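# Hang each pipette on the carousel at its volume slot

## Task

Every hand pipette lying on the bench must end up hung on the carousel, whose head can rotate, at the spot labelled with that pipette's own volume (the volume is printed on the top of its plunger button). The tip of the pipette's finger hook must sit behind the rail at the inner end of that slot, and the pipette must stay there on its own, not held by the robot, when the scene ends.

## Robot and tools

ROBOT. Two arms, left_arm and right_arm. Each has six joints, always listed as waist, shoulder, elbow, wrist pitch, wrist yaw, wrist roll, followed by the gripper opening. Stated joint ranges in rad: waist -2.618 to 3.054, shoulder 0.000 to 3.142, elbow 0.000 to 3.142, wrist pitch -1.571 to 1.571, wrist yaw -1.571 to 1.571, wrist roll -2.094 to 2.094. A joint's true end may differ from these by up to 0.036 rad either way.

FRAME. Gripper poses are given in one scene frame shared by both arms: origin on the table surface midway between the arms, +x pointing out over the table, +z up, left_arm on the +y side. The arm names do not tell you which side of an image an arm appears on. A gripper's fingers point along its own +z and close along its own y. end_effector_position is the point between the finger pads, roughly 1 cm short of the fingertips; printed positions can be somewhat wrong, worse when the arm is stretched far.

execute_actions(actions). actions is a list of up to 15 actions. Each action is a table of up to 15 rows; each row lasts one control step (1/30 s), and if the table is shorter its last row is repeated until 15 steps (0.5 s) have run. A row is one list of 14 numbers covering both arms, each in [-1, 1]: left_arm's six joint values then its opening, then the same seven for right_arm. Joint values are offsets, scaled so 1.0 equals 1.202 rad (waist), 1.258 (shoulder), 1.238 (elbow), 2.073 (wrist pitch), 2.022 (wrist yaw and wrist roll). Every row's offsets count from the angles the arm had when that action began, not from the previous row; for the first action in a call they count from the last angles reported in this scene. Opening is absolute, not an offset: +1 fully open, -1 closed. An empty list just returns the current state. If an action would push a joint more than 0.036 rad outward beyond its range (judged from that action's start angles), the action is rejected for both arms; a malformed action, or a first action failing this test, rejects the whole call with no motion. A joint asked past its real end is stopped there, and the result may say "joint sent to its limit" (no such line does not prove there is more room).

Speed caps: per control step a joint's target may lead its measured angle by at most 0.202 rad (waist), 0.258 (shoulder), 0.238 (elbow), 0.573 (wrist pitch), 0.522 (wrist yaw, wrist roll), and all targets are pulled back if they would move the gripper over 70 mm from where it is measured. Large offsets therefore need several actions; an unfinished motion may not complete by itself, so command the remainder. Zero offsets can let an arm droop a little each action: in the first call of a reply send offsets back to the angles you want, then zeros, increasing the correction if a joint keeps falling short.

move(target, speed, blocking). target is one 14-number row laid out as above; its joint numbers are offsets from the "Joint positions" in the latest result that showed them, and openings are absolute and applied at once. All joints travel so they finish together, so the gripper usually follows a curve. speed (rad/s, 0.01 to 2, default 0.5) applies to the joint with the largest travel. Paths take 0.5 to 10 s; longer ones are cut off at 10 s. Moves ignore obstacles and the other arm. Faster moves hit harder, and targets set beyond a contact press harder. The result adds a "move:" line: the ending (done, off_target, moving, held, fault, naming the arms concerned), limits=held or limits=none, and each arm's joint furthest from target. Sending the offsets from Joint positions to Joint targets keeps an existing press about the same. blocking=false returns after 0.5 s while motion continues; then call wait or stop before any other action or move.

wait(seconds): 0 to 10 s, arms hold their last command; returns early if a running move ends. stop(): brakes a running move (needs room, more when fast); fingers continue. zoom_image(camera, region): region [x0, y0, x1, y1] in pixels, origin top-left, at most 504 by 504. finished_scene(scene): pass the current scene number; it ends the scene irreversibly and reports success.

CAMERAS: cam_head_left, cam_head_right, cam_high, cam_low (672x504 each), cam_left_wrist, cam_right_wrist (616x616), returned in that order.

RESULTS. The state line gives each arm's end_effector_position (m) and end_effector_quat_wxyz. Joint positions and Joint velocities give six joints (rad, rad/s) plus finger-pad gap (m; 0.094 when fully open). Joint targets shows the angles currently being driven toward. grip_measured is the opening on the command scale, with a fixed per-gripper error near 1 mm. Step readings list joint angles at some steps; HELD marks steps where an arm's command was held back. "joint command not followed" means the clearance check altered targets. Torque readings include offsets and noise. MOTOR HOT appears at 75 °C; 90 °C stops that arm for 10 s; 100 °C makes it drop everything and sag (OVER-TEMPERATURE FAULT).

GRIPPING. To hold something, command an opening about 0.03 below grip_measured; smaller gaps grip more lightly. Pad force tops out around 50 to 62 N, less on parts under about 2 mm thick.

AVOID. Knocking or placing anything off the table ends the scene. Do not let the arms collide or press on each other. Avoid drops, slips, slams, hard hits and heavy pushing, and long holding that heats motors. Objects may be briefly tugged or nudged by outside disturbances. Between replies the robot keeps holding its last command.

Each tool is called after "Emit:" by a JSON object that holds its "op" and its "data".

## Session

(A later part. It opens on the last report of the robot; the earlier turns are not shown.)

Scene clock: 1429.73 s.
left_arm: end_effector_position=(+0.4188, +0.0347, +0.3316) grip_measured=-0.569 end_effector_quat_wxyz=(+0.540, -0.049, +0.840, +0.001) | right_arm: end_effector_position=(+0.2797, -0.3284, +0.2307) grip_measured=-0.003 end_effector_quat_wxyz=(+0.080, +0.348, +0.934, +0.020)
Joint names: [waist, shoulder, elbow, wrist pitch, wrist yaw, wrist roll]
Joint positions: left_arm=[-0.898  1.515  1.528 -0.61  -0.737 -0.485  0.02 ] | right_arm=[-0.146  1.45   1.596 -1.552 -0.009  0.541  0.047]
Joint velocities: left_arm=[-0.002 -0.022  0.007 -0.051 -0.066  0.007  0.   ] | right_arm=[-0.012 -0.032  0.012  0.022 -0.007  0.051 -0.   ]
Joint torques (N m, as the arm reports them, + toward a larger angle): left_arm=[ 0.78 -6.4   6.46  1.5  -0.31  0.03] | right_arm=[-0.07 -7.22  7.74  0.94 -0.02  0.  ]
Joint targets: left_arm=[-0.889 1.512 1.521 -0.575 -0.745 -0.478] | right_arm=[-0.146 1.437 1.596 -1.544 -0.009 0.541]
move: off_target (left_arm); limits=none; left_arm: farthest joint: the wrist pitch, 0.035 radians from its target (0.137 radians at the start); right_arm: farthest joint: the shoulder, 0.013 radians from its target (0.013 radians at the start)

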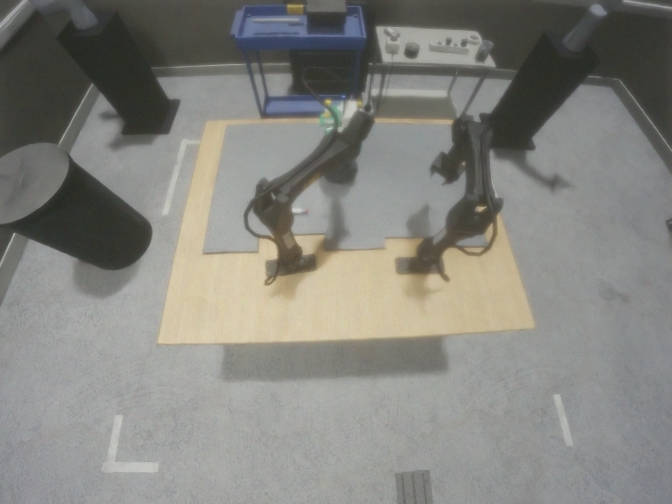

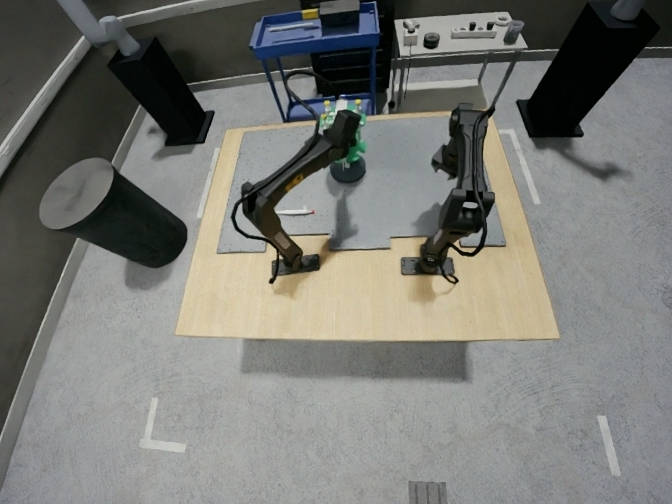

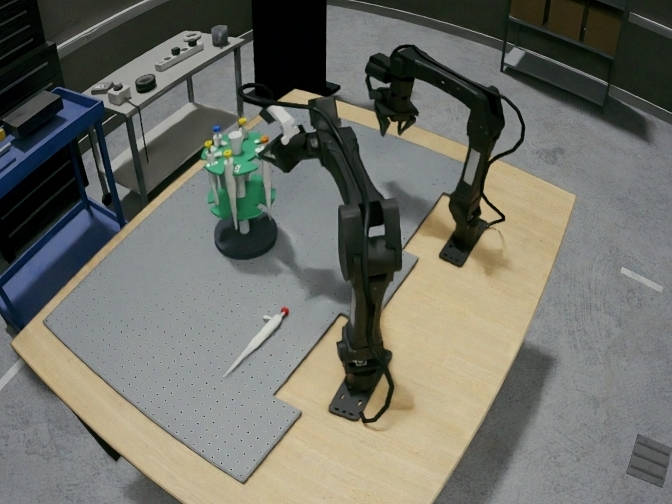

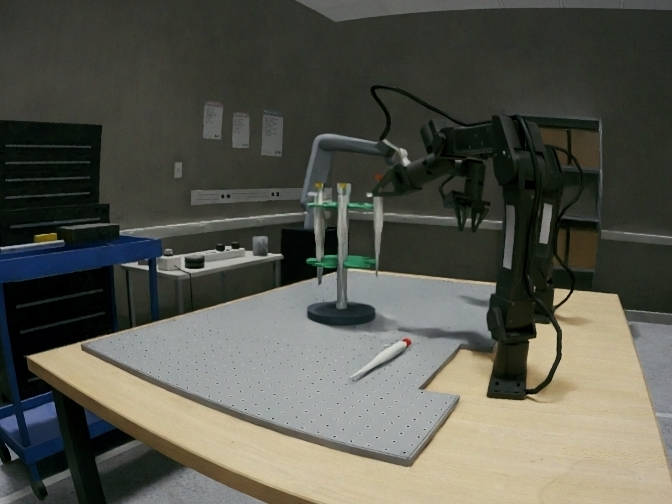

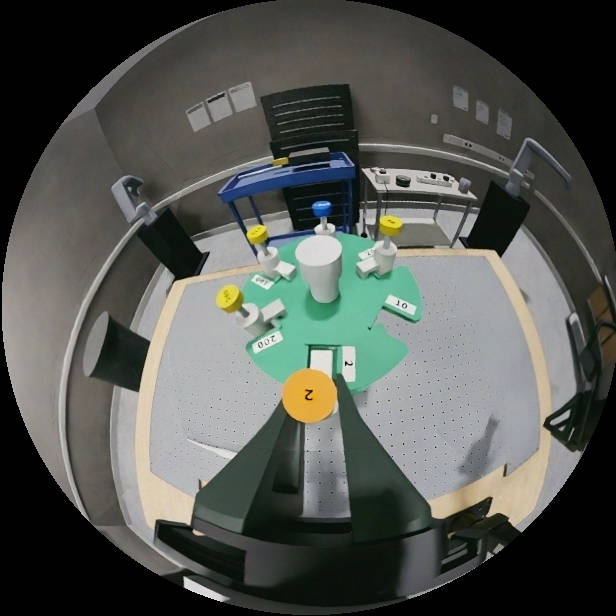

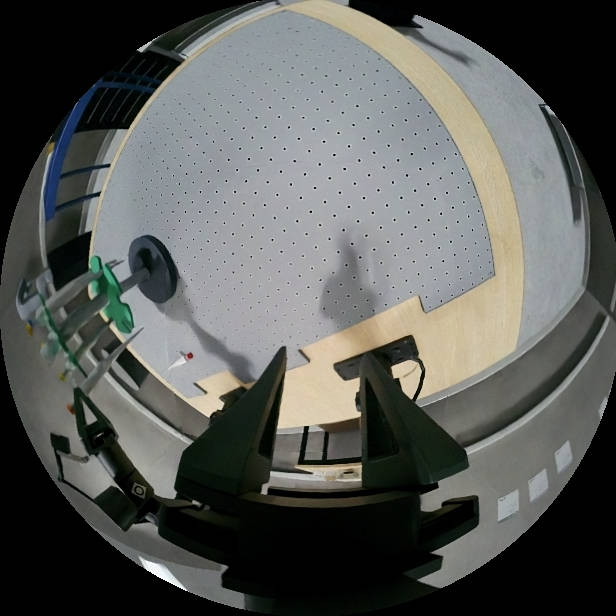

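Emit:
{"op": "zoom_image", "data": {"camera": "cam_left_wrist", "region": [210, 240, 430, 450]}}

Emit:
{"op": "zoom_image", "data": {"camera": "cam_head_right", "region": [325, 140, 375, 190]}}

Emit:
{"op": "zoom_image", "data": {"camera": "cam_low", "region": [290, 150, 440, 330]}}

Region (210, 240, 430, 450) of cam_left_wrist's 616x616 image, scaled by 2.291, with more detail than that image has; it fills the top 481 rows of this view, and the rest is white.

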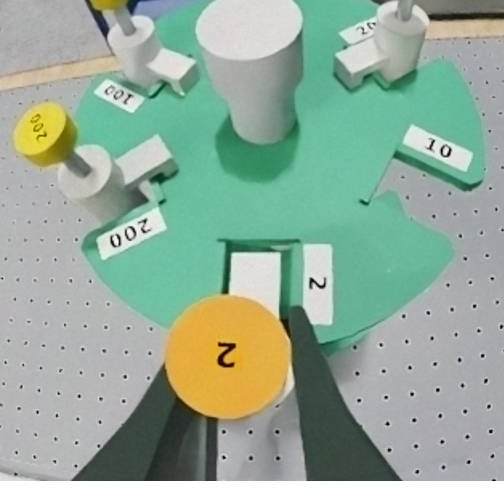

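Region (325, 140, 375, 190) of cam_head_right's 672x504 image, scaled by 10.080, with more detail than that image has.

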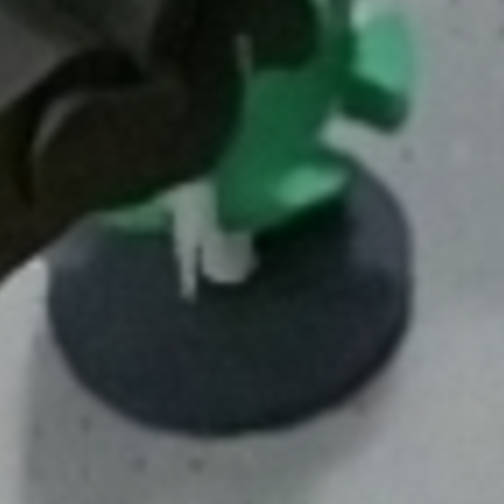

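Region (290, 150, 440, 330) of cam_low's 672x504 image, scaled by 2.800, with more detail than that image has.

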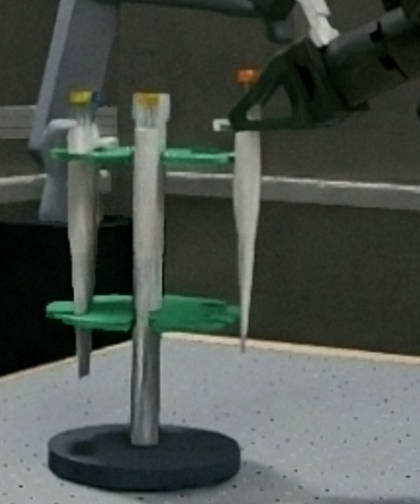

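Emit:
{"op": "execute_actions", "data": {"actions": [[[0.008,-0.0018,0.025,0.0172,-0.0037,0.0036,-0.61,0,-0.01,0,0.004,0,0,0.0],
[0.0091,-0.0005,0.0351,0.0179,-0.0031,0.004,-0.61,0,-0.01,0,0.004,0,0,0.0],
[0.0108,0.0014,0.0363,0.0188,-0.0022,0.0045,-0.61,0,-0.01,0,0.004,0,0,0.0],
[0.013,0.0039,0.0379,0.0202,-0.001,0.0052,-0.61,0,-0.01,0,0.004,0,0,0.0],
[0.0152,0.0064,0.0395,0.0215,0.0001,0.0059,-0.61,0,-0.01,0,0.004,0,0,0.0],
[0.0173,0.0089,0.0411,0.0228,0.0013,0.0066,-0.61,0,-0.01,0,0.004,0,0,0.0],
[0.0195,0.0113,0.0427,0.0241,0.0025,0.0073,-0.61,0,-0.01,0,0.004,0,0,0.0],
[0.0217,0.0138,0.0443,0.0254,0.0036,0.008,-0.61,0,-0.01,0,0.004,0,0,0.0],
[0.0239,0.0163,0.0459,0.0267,0.0048,0.0087,-0.61,0,-0.01,0,0.004,0,0,0.0],
[0.0261,0.0188,0.0475,0.028,0.006,0.0093,-0.61,0,-0.01,0,0.004,0,0,0.0],
[0.0283,0.0213,0.0491,0.0293,0.0071,0.01,-0.61,0,-0.01,0,0.004,0,0,0.0],
[0.0305,0.0238,0.0507,0.0307,0.0083,0.0107,-0.61,0,-0.01,0,0.004,0,0,0.0],
[0.0327,0.0263,0.0523,0.032,0.0095,0.0114,-0.61,0,-0.01,0,0.004,0,0,0.0],
[0.0349,0.0288,0.0539,0.0333,0.0106,0.0121,-0.61,0,-0.01,0,0.004,0,0,0.0],
[0.0365,0.0307,0.0551,0.0343,0.0115,0.0126,-0.61,0,-0.01,0,0.004,0,0,0.0]]]}}

Scene clock: 1461.80 s.
left_arm: end_effector_position=(+0.4330, +0.0354, +0.3274) grip_measured=-0.569 end_effector_quat_wxyz=(+0.539, -0.053, +0.841, +0.003) | right_arm: end_effector_position=(+0.2797, -0.3284, +0.2307) grip_measured=-0.003 end_effector_quat_wxyz=(+0.080, +0.348, +0.934, +0.020)
Joint names: [waist, shoulder, elbow, wrist pitch, wrist yaw, wrist roll]
Joint positions: left_arm=[-0.868  1.552  1.547 -0.585 -0.717 -0.471  0.02 ] | right_arm=[-0.146  1.45   1.596 -1.552 -0.009  0.541  0.047]
Joint velocities: left_arm=[ 0.066  0.081  0.071  0.066  0.081 -0.051 -0.   ] | right_arm=[ 0.012 -0.002 -0.002  0.007 -0.095  0.081  0.   ]
Joint torques (N m, as the arm reports them, + toward a larger angle): left_arm=[ 0.77 -6.65 10.45  1.55 -0.29  0.03] | right_arm=[-0.02 -7.14  7.71  0.9  -0.02 -0.01]
Joint targets: left_arm=[-0.854 1.554 1.596 -0.538 -0.714 -0.459] | right_arm=[-0.146 1.437 1.596 -1.544 -0.009 0.541]
Step readings (joint positions):
0: left_arm=[-0.898 1.515 1.528 -0.609 -0.737 -0.485] | right_arm=[-0.146 1.450 1.596 -1.552 -0.009 0.541]
1: left_arm=[-0.898 1.515 1.528 -0.609 -0.737 -0.485] | right_arm=[-0.146 1.450 1.596 -1.552 -0.009 0.541]
2: left_arm=[-0.898 1.515 1.528 -0.609 -0.737 -0.485] | right_arm=[-0.146 1.450 1.596 -1.552 -0.009 0.541]
4: left_arm=[-0.898 1.515 1.528 -0.607 -0.735 -0.484] | right_arm=[-0.146 1.450 1.596 -1.552 -0.009 0.541]
8: left_arm=[-0.888 1.523 1.528 -0.599 -0.730 -0.480] | right_arm=[-0.146 1.450 1.596 -1.552 -0.009 0.541]
15: Joint positions above

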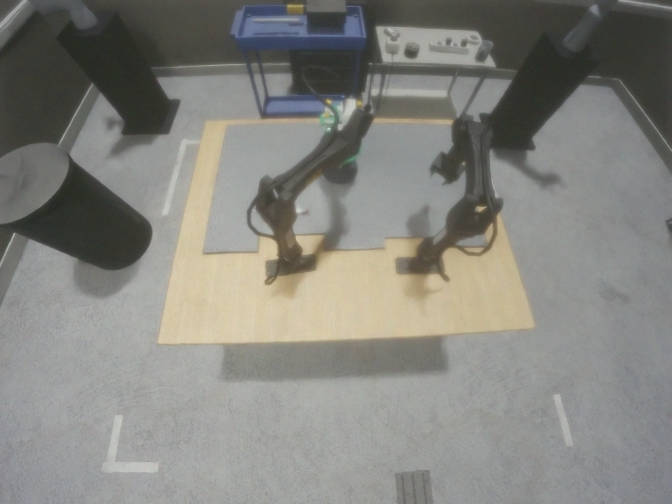

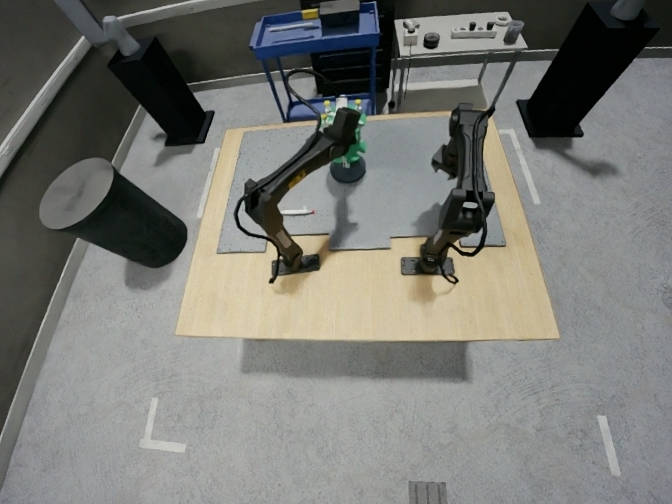

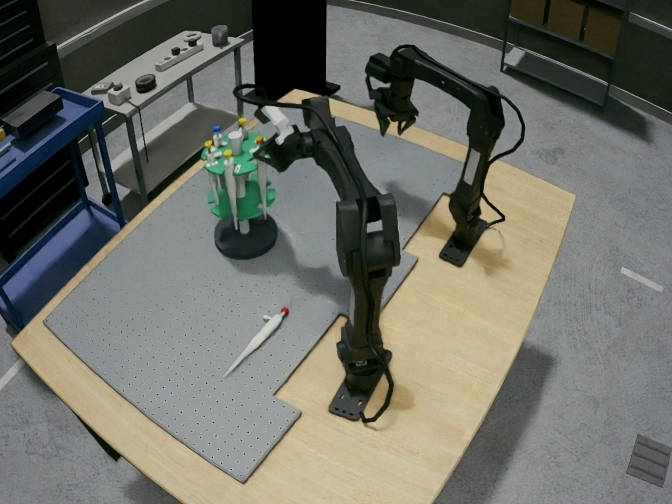

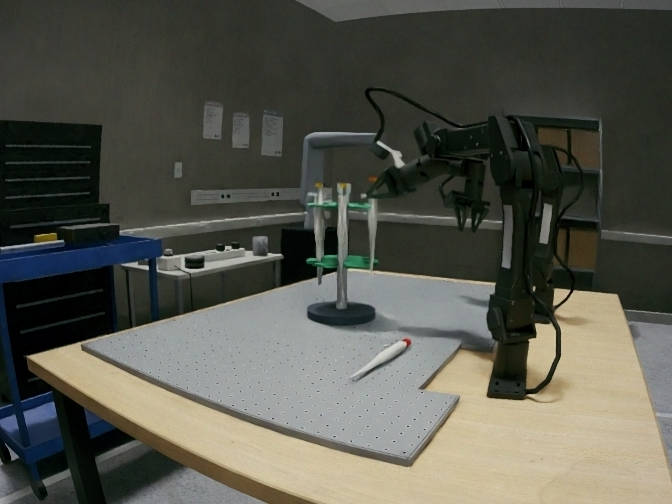

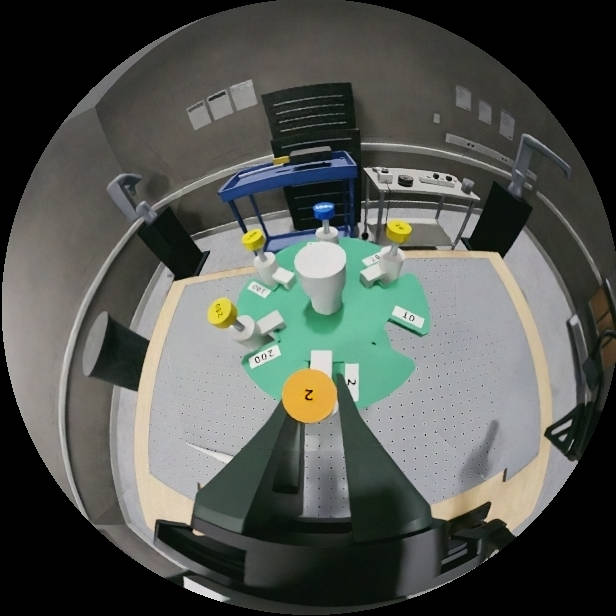

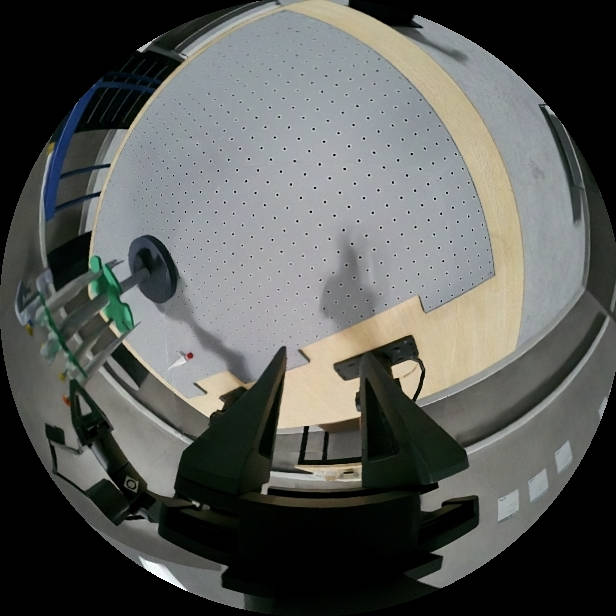

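Emit:
{"op": "execute_actions", "data": {"actions": [[[0.0125,0.003,0.042,0.024,0.0027,0.0066,-0.61,0,-0.01,0,0.004,0,0,0.0],
[0.014,0.005,0.0435,0.0252,0.0038,0.0072,-0.61,0,-0.01,0,0.004,0,0,0.0],
[0.0158,0.007,0.0448,0.0265,0.005,0.0079,-0.61,0,-0.01,0,0.004,0,0,0.0],
[0.0177,0.009,0.0461,0.0277,0.0061,0.0085,-0.61,0,-0.01,0,0.004,0,0,0.0],
[0.0196,0.0111,0.0474,0.0289,0.0073,0.0092,-0.61,0,-0.01,0,0.004,0,0,0.0],
[0.0215,0.0132,0.0487,0.0302,0.0084,0.0099,-0.61,0,-0.01,0,0.004,0,0,0.0],
[0.0234,0.0153,0.05,0.0314,0.0096,0.0105,-0.61,0,-0.01,0,0.004,0,0,0.0],
[0.0253,0.0174,0.0514,0.0327,0.0107,0.0112,-0.61,0,-0.01,0,0.004,0,0,0.0],
[0.0272,0.0195,0.0527,0.0339,0.0119,0.0118,-0.61,0,-0.01,0,0.004,0,0,0.0],
[0.0291,0.0216,0.054,0.0351,0.013,0.0125,-0.61,0,-0.01,0,0.004,0,0,0.0],
[0.031,0.0237,0.0554,0.0364,0.0142,0.0131,-0.61,0,-0.01,0,0.004,0,0,0.0],
[0.0329,0.0257,0.0567,0.0376,0.0153,0.0138,-0.61,0,-0.01,0,0.004,0,0,0.0],
[0.0346,0.0276,0.058,0.0376,0.0153,0.0138,-0.61,0,-0.01,0,0.004,0,0,0.0],
[0.0361,0.0293,0.0592,0.0376,0.0153,0.0138,-0.61,0,-0.01,0,0.004,0,0,0.0],
[0.0373,0.0306,0.0602,0.0376,0.0153,0.0138,-0.61,0,-0.01,0,0.004,0,0,0.0]]]}}

Emit:
{"op": "wait", "data": {"seconds": 0.4}}

Emit:
{"op": "zoom_image", "data": {"camera": "cam_left_wrist", "region": [210, 240, 430, 450]}}

Emit:
{"op": "zoom_image", "data": {"camera": "cam_low", "region": [290, 150, 440, 330]}}

Emit:
{"op": "zoom_image", "data": {"camera": "cam_high", "region": [190, 100, 330, 270]}}

Scene clock: 1477.57 s.
left_arm: end_effector_position=(+0.4490, +0.0343, +0.3276) grip_measured=-0.569 end_effector_quat_wxyz=(+0.542, -0.056, +0.839, -0.003) | right_arm: end_effector_position=(+0.2797, -0.3284, +0.2307) grip_measured=-0.003 end_effector_quat_wxyz=(+0.080, +0.348, +0.934, +0.020)
Joint names: [waist, shoulder, elbow, wrist pitch, wrist yaw, wrist roll]
Joint positions: left_arm=[-0.836  1.589  1.574 -0.548 -0.685 -0.453  0.02 ] | right_arm=[-0.146  1.45   1.596 -1.552 -0.009  0.541  0.047]
Joint velocities: left_arm=[0.051 0.076 0.017 0.022 0.022 0.022 0.   ] | right_arm=[ 0.007 -0.017  0.002 -0.007  0.022 -0.037 -0.001]
Joint torques (N m, as the arm reports them, + toward a larger angle): left_arm=[ 0.83 -7.13 10.44  1.58 -0.27  0.04] | right_arm=[ 0.01 -7.18  7.67  0.93 -0.03 -0.02]
Joint targets: left_arm=[-0.823 1.590 1.621 -0.507 -0.685 -0.444] | right_arm=[-0.146 1.437 1.596 -1.544 -0.009 0.541]
Step readings (joint positions):
0: left_arm=[-0.863 1.557 1.550 -0.578 -0.712 -0.465] | right_arm=[-0.146 1.450 1.596 -1.552 -0.009 0.541]
1: left_arm=[-0.863 1.557 1.550 -0.578 -0.712 -0.465] | right_arm=[-0.146 1.450 1.596 -1.552 -0.009 0.541]
2: left_arm=[-0.863 1.557 1.550 -0.577 -0.711 -0.465] | right_arm=[-0.146 1.450 1.596 -1.552 -0.009 0.541]
4: left_arm=[-0.861 1.557 1.550 -0.574 -0.708 -0.463] | right_arm=[-0.146 1.450 1.596 -1.552 -0.009 0.541]
8: left_arm=[-0.852 1.568 1.562 -0.565 -0.700 -0.460] | right_arm=[-0.146 1.450 1.596 -1.552 -0.009 0.541]
15: Joint positions above

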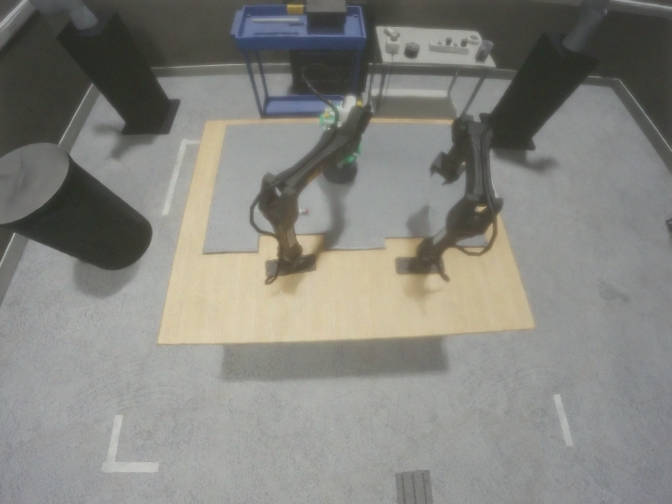

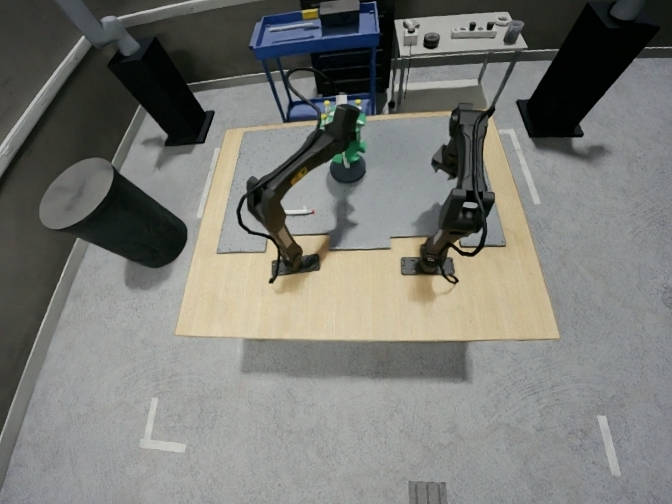

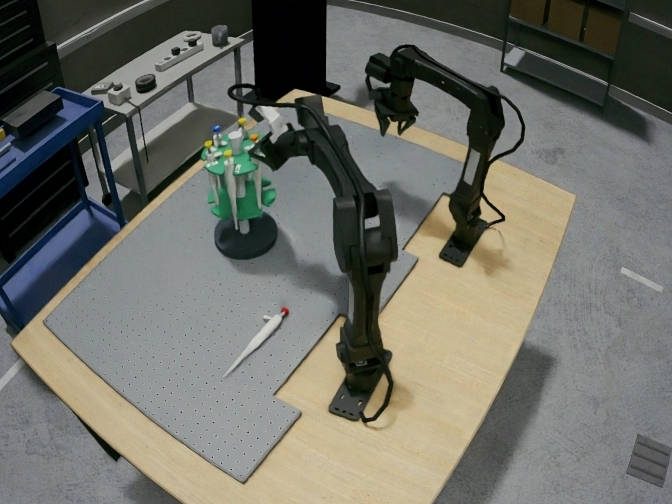

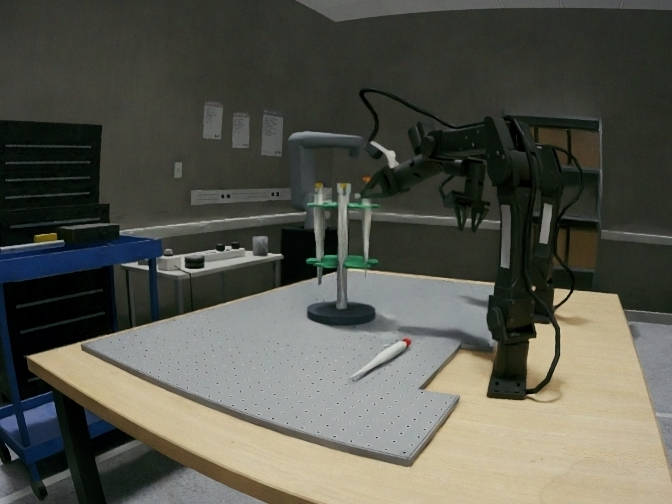

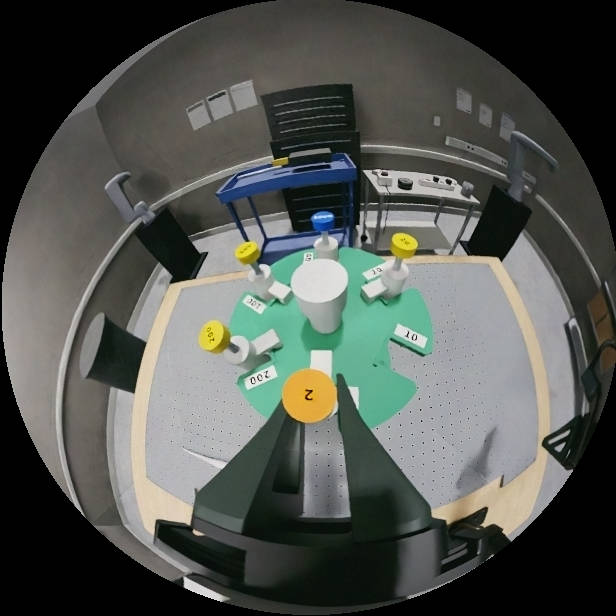

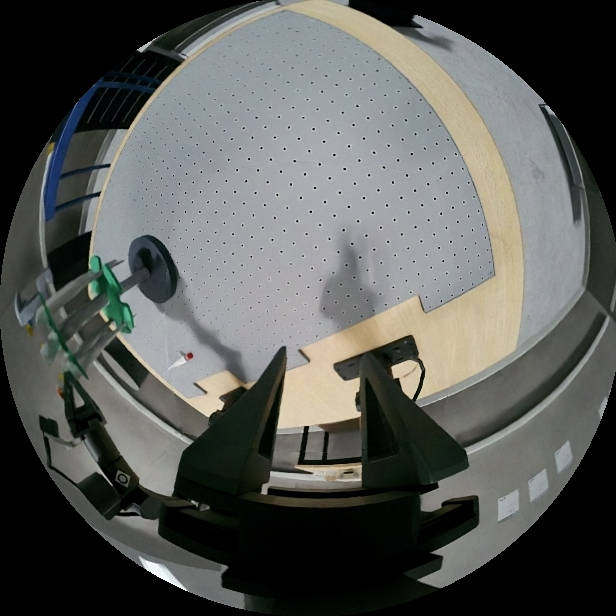

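Scene clock: 1477.97 s.
left_arm: end_effector_position=(+0.4506, +0.0342, +0.3263) grip_measured=-0.569 end_effector_quat_wxyz=(+0.541, -0.055, +0.839, -0.002) | right_arm: end_effector_position=(+0.2797, -0.3284, +0.2307) grip_measured=-0.003 end_effector_quat_wxyz=(+0.080, +0.348, +0.934, +0.020)
Joint names: [waist, shoulder, elbow, wrist pitch, wrist yaw, wrist roll]
Joint positions: left_arm=[-0.833  1.594  1.575 -0.546 -0.682 -0.45   0.02 ] | right_arm=[-0.146  1.45   1.596 -1.552 -0.009  0.541  0.047]
Joint velocities: left_arm=[ 0.022 -0.002  0.007  0.007 -0.037  0.022 -0.   ] | right_arm=[ 0.002  0.007 -0.007 -0.051 -0.007  0.022 -0.   ]
Joint torques (N m, as the arm reports them, + toward a larger angle): left_arm=[ 0.85 -7.21 10.57  1.62 -0.23  0.03] | right_arm=[-0.01 -7.17  7.66  0.95 -0.01  0.02]
Joint targets: left_arm=[-0.823 1.590 1.621 -0.507 -0.686 -0.444] | right_arm=[-0.146 1.437 1.596 -1.544 -0.009 0.541]
wait: 0.40 s; at rest by 0.27 s

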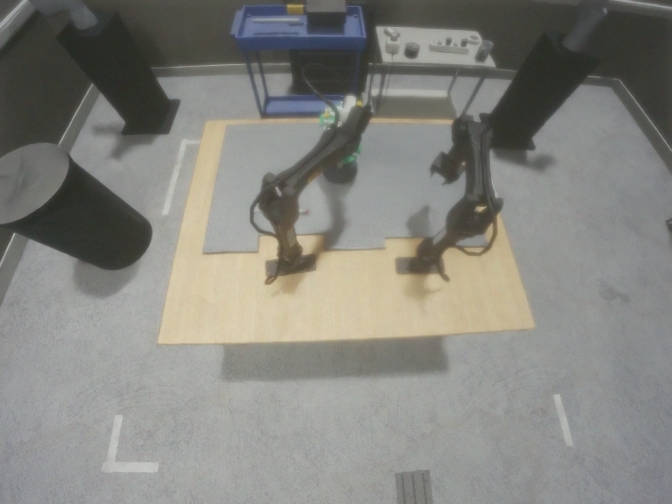

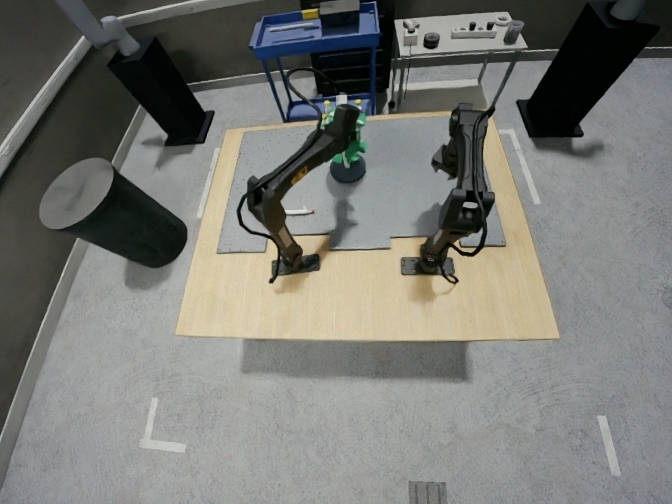

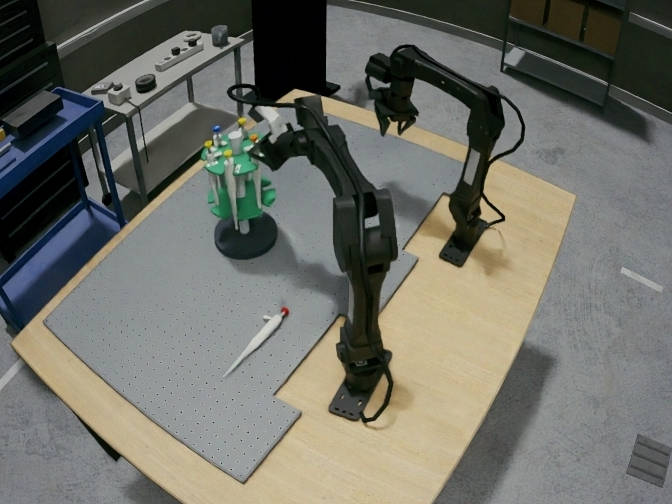

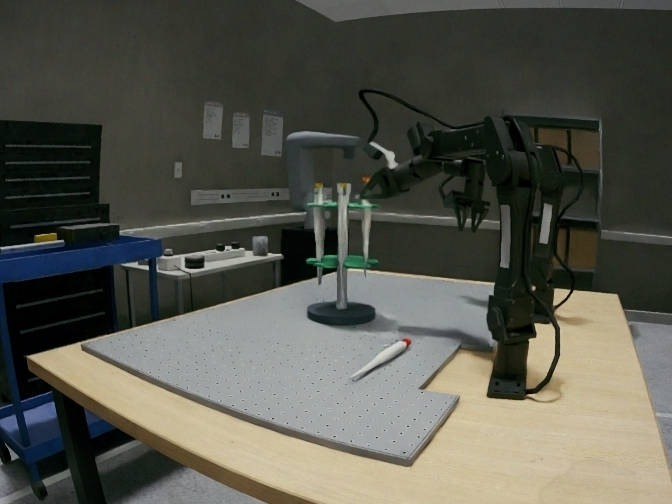

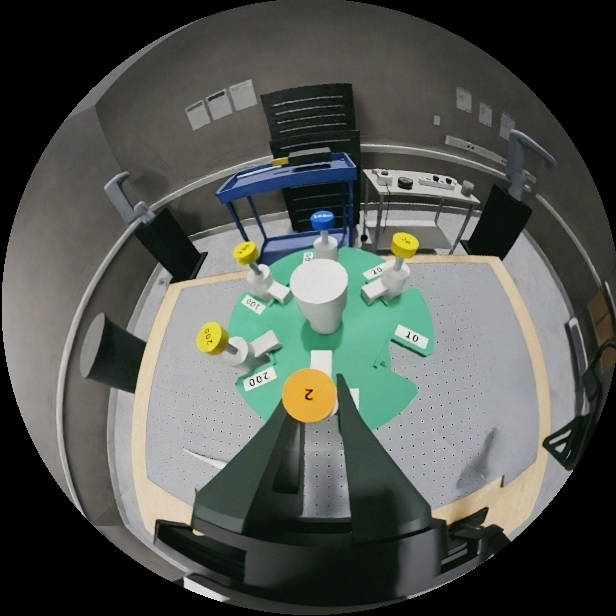

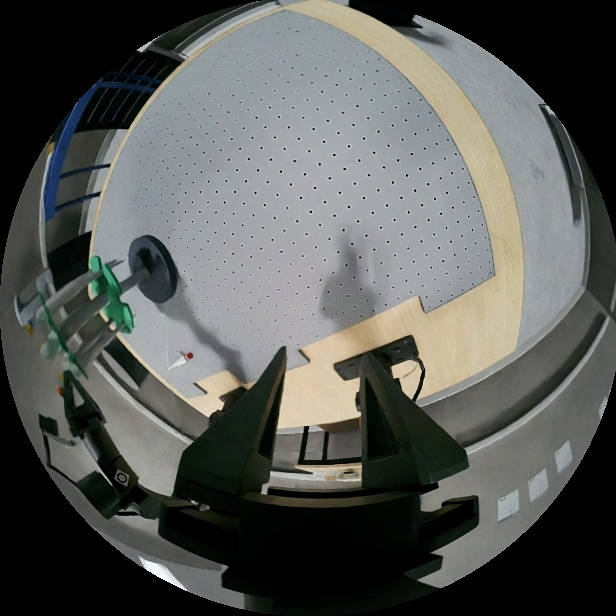

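Region (210, 240, 430, 450) of cam_left_wrist's 616x616 image, scaled by 2.291, with more detail than that image has; it fills the top 481 rows of this view, and the rest is white.

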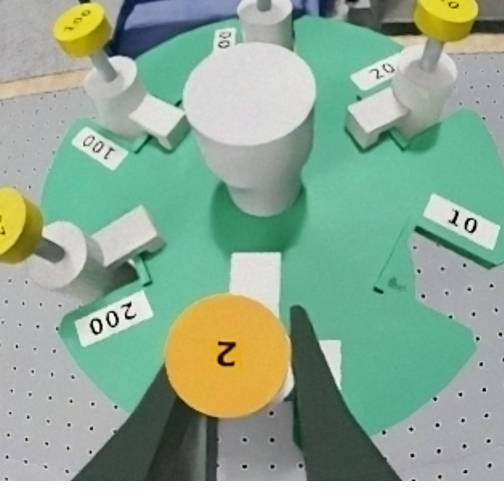

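Region (290, 150, 440, 330) of cam_low's 672x504 image, scaled by 2.800, with more detail than that image has.

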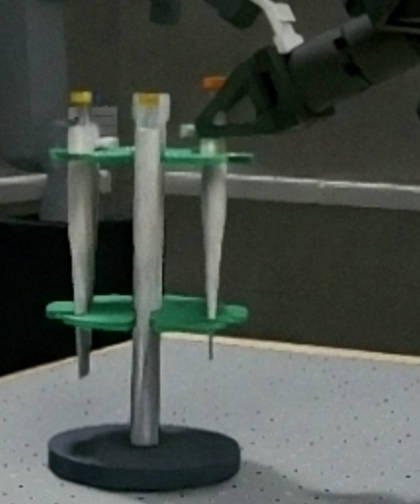

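Region (190, 100, 330, 270) of cam_high's 672x504 image, scaled by 2.965, with more detail than that image has; it fills the left 415 columns of this view, and the rest is white.

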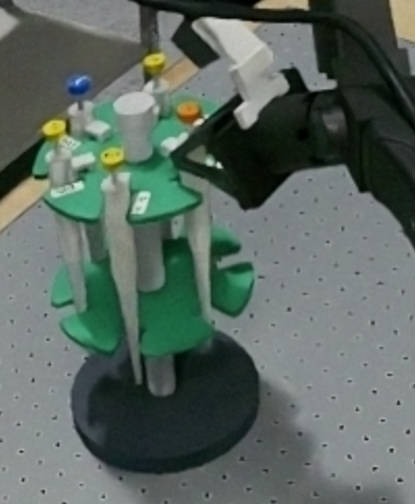

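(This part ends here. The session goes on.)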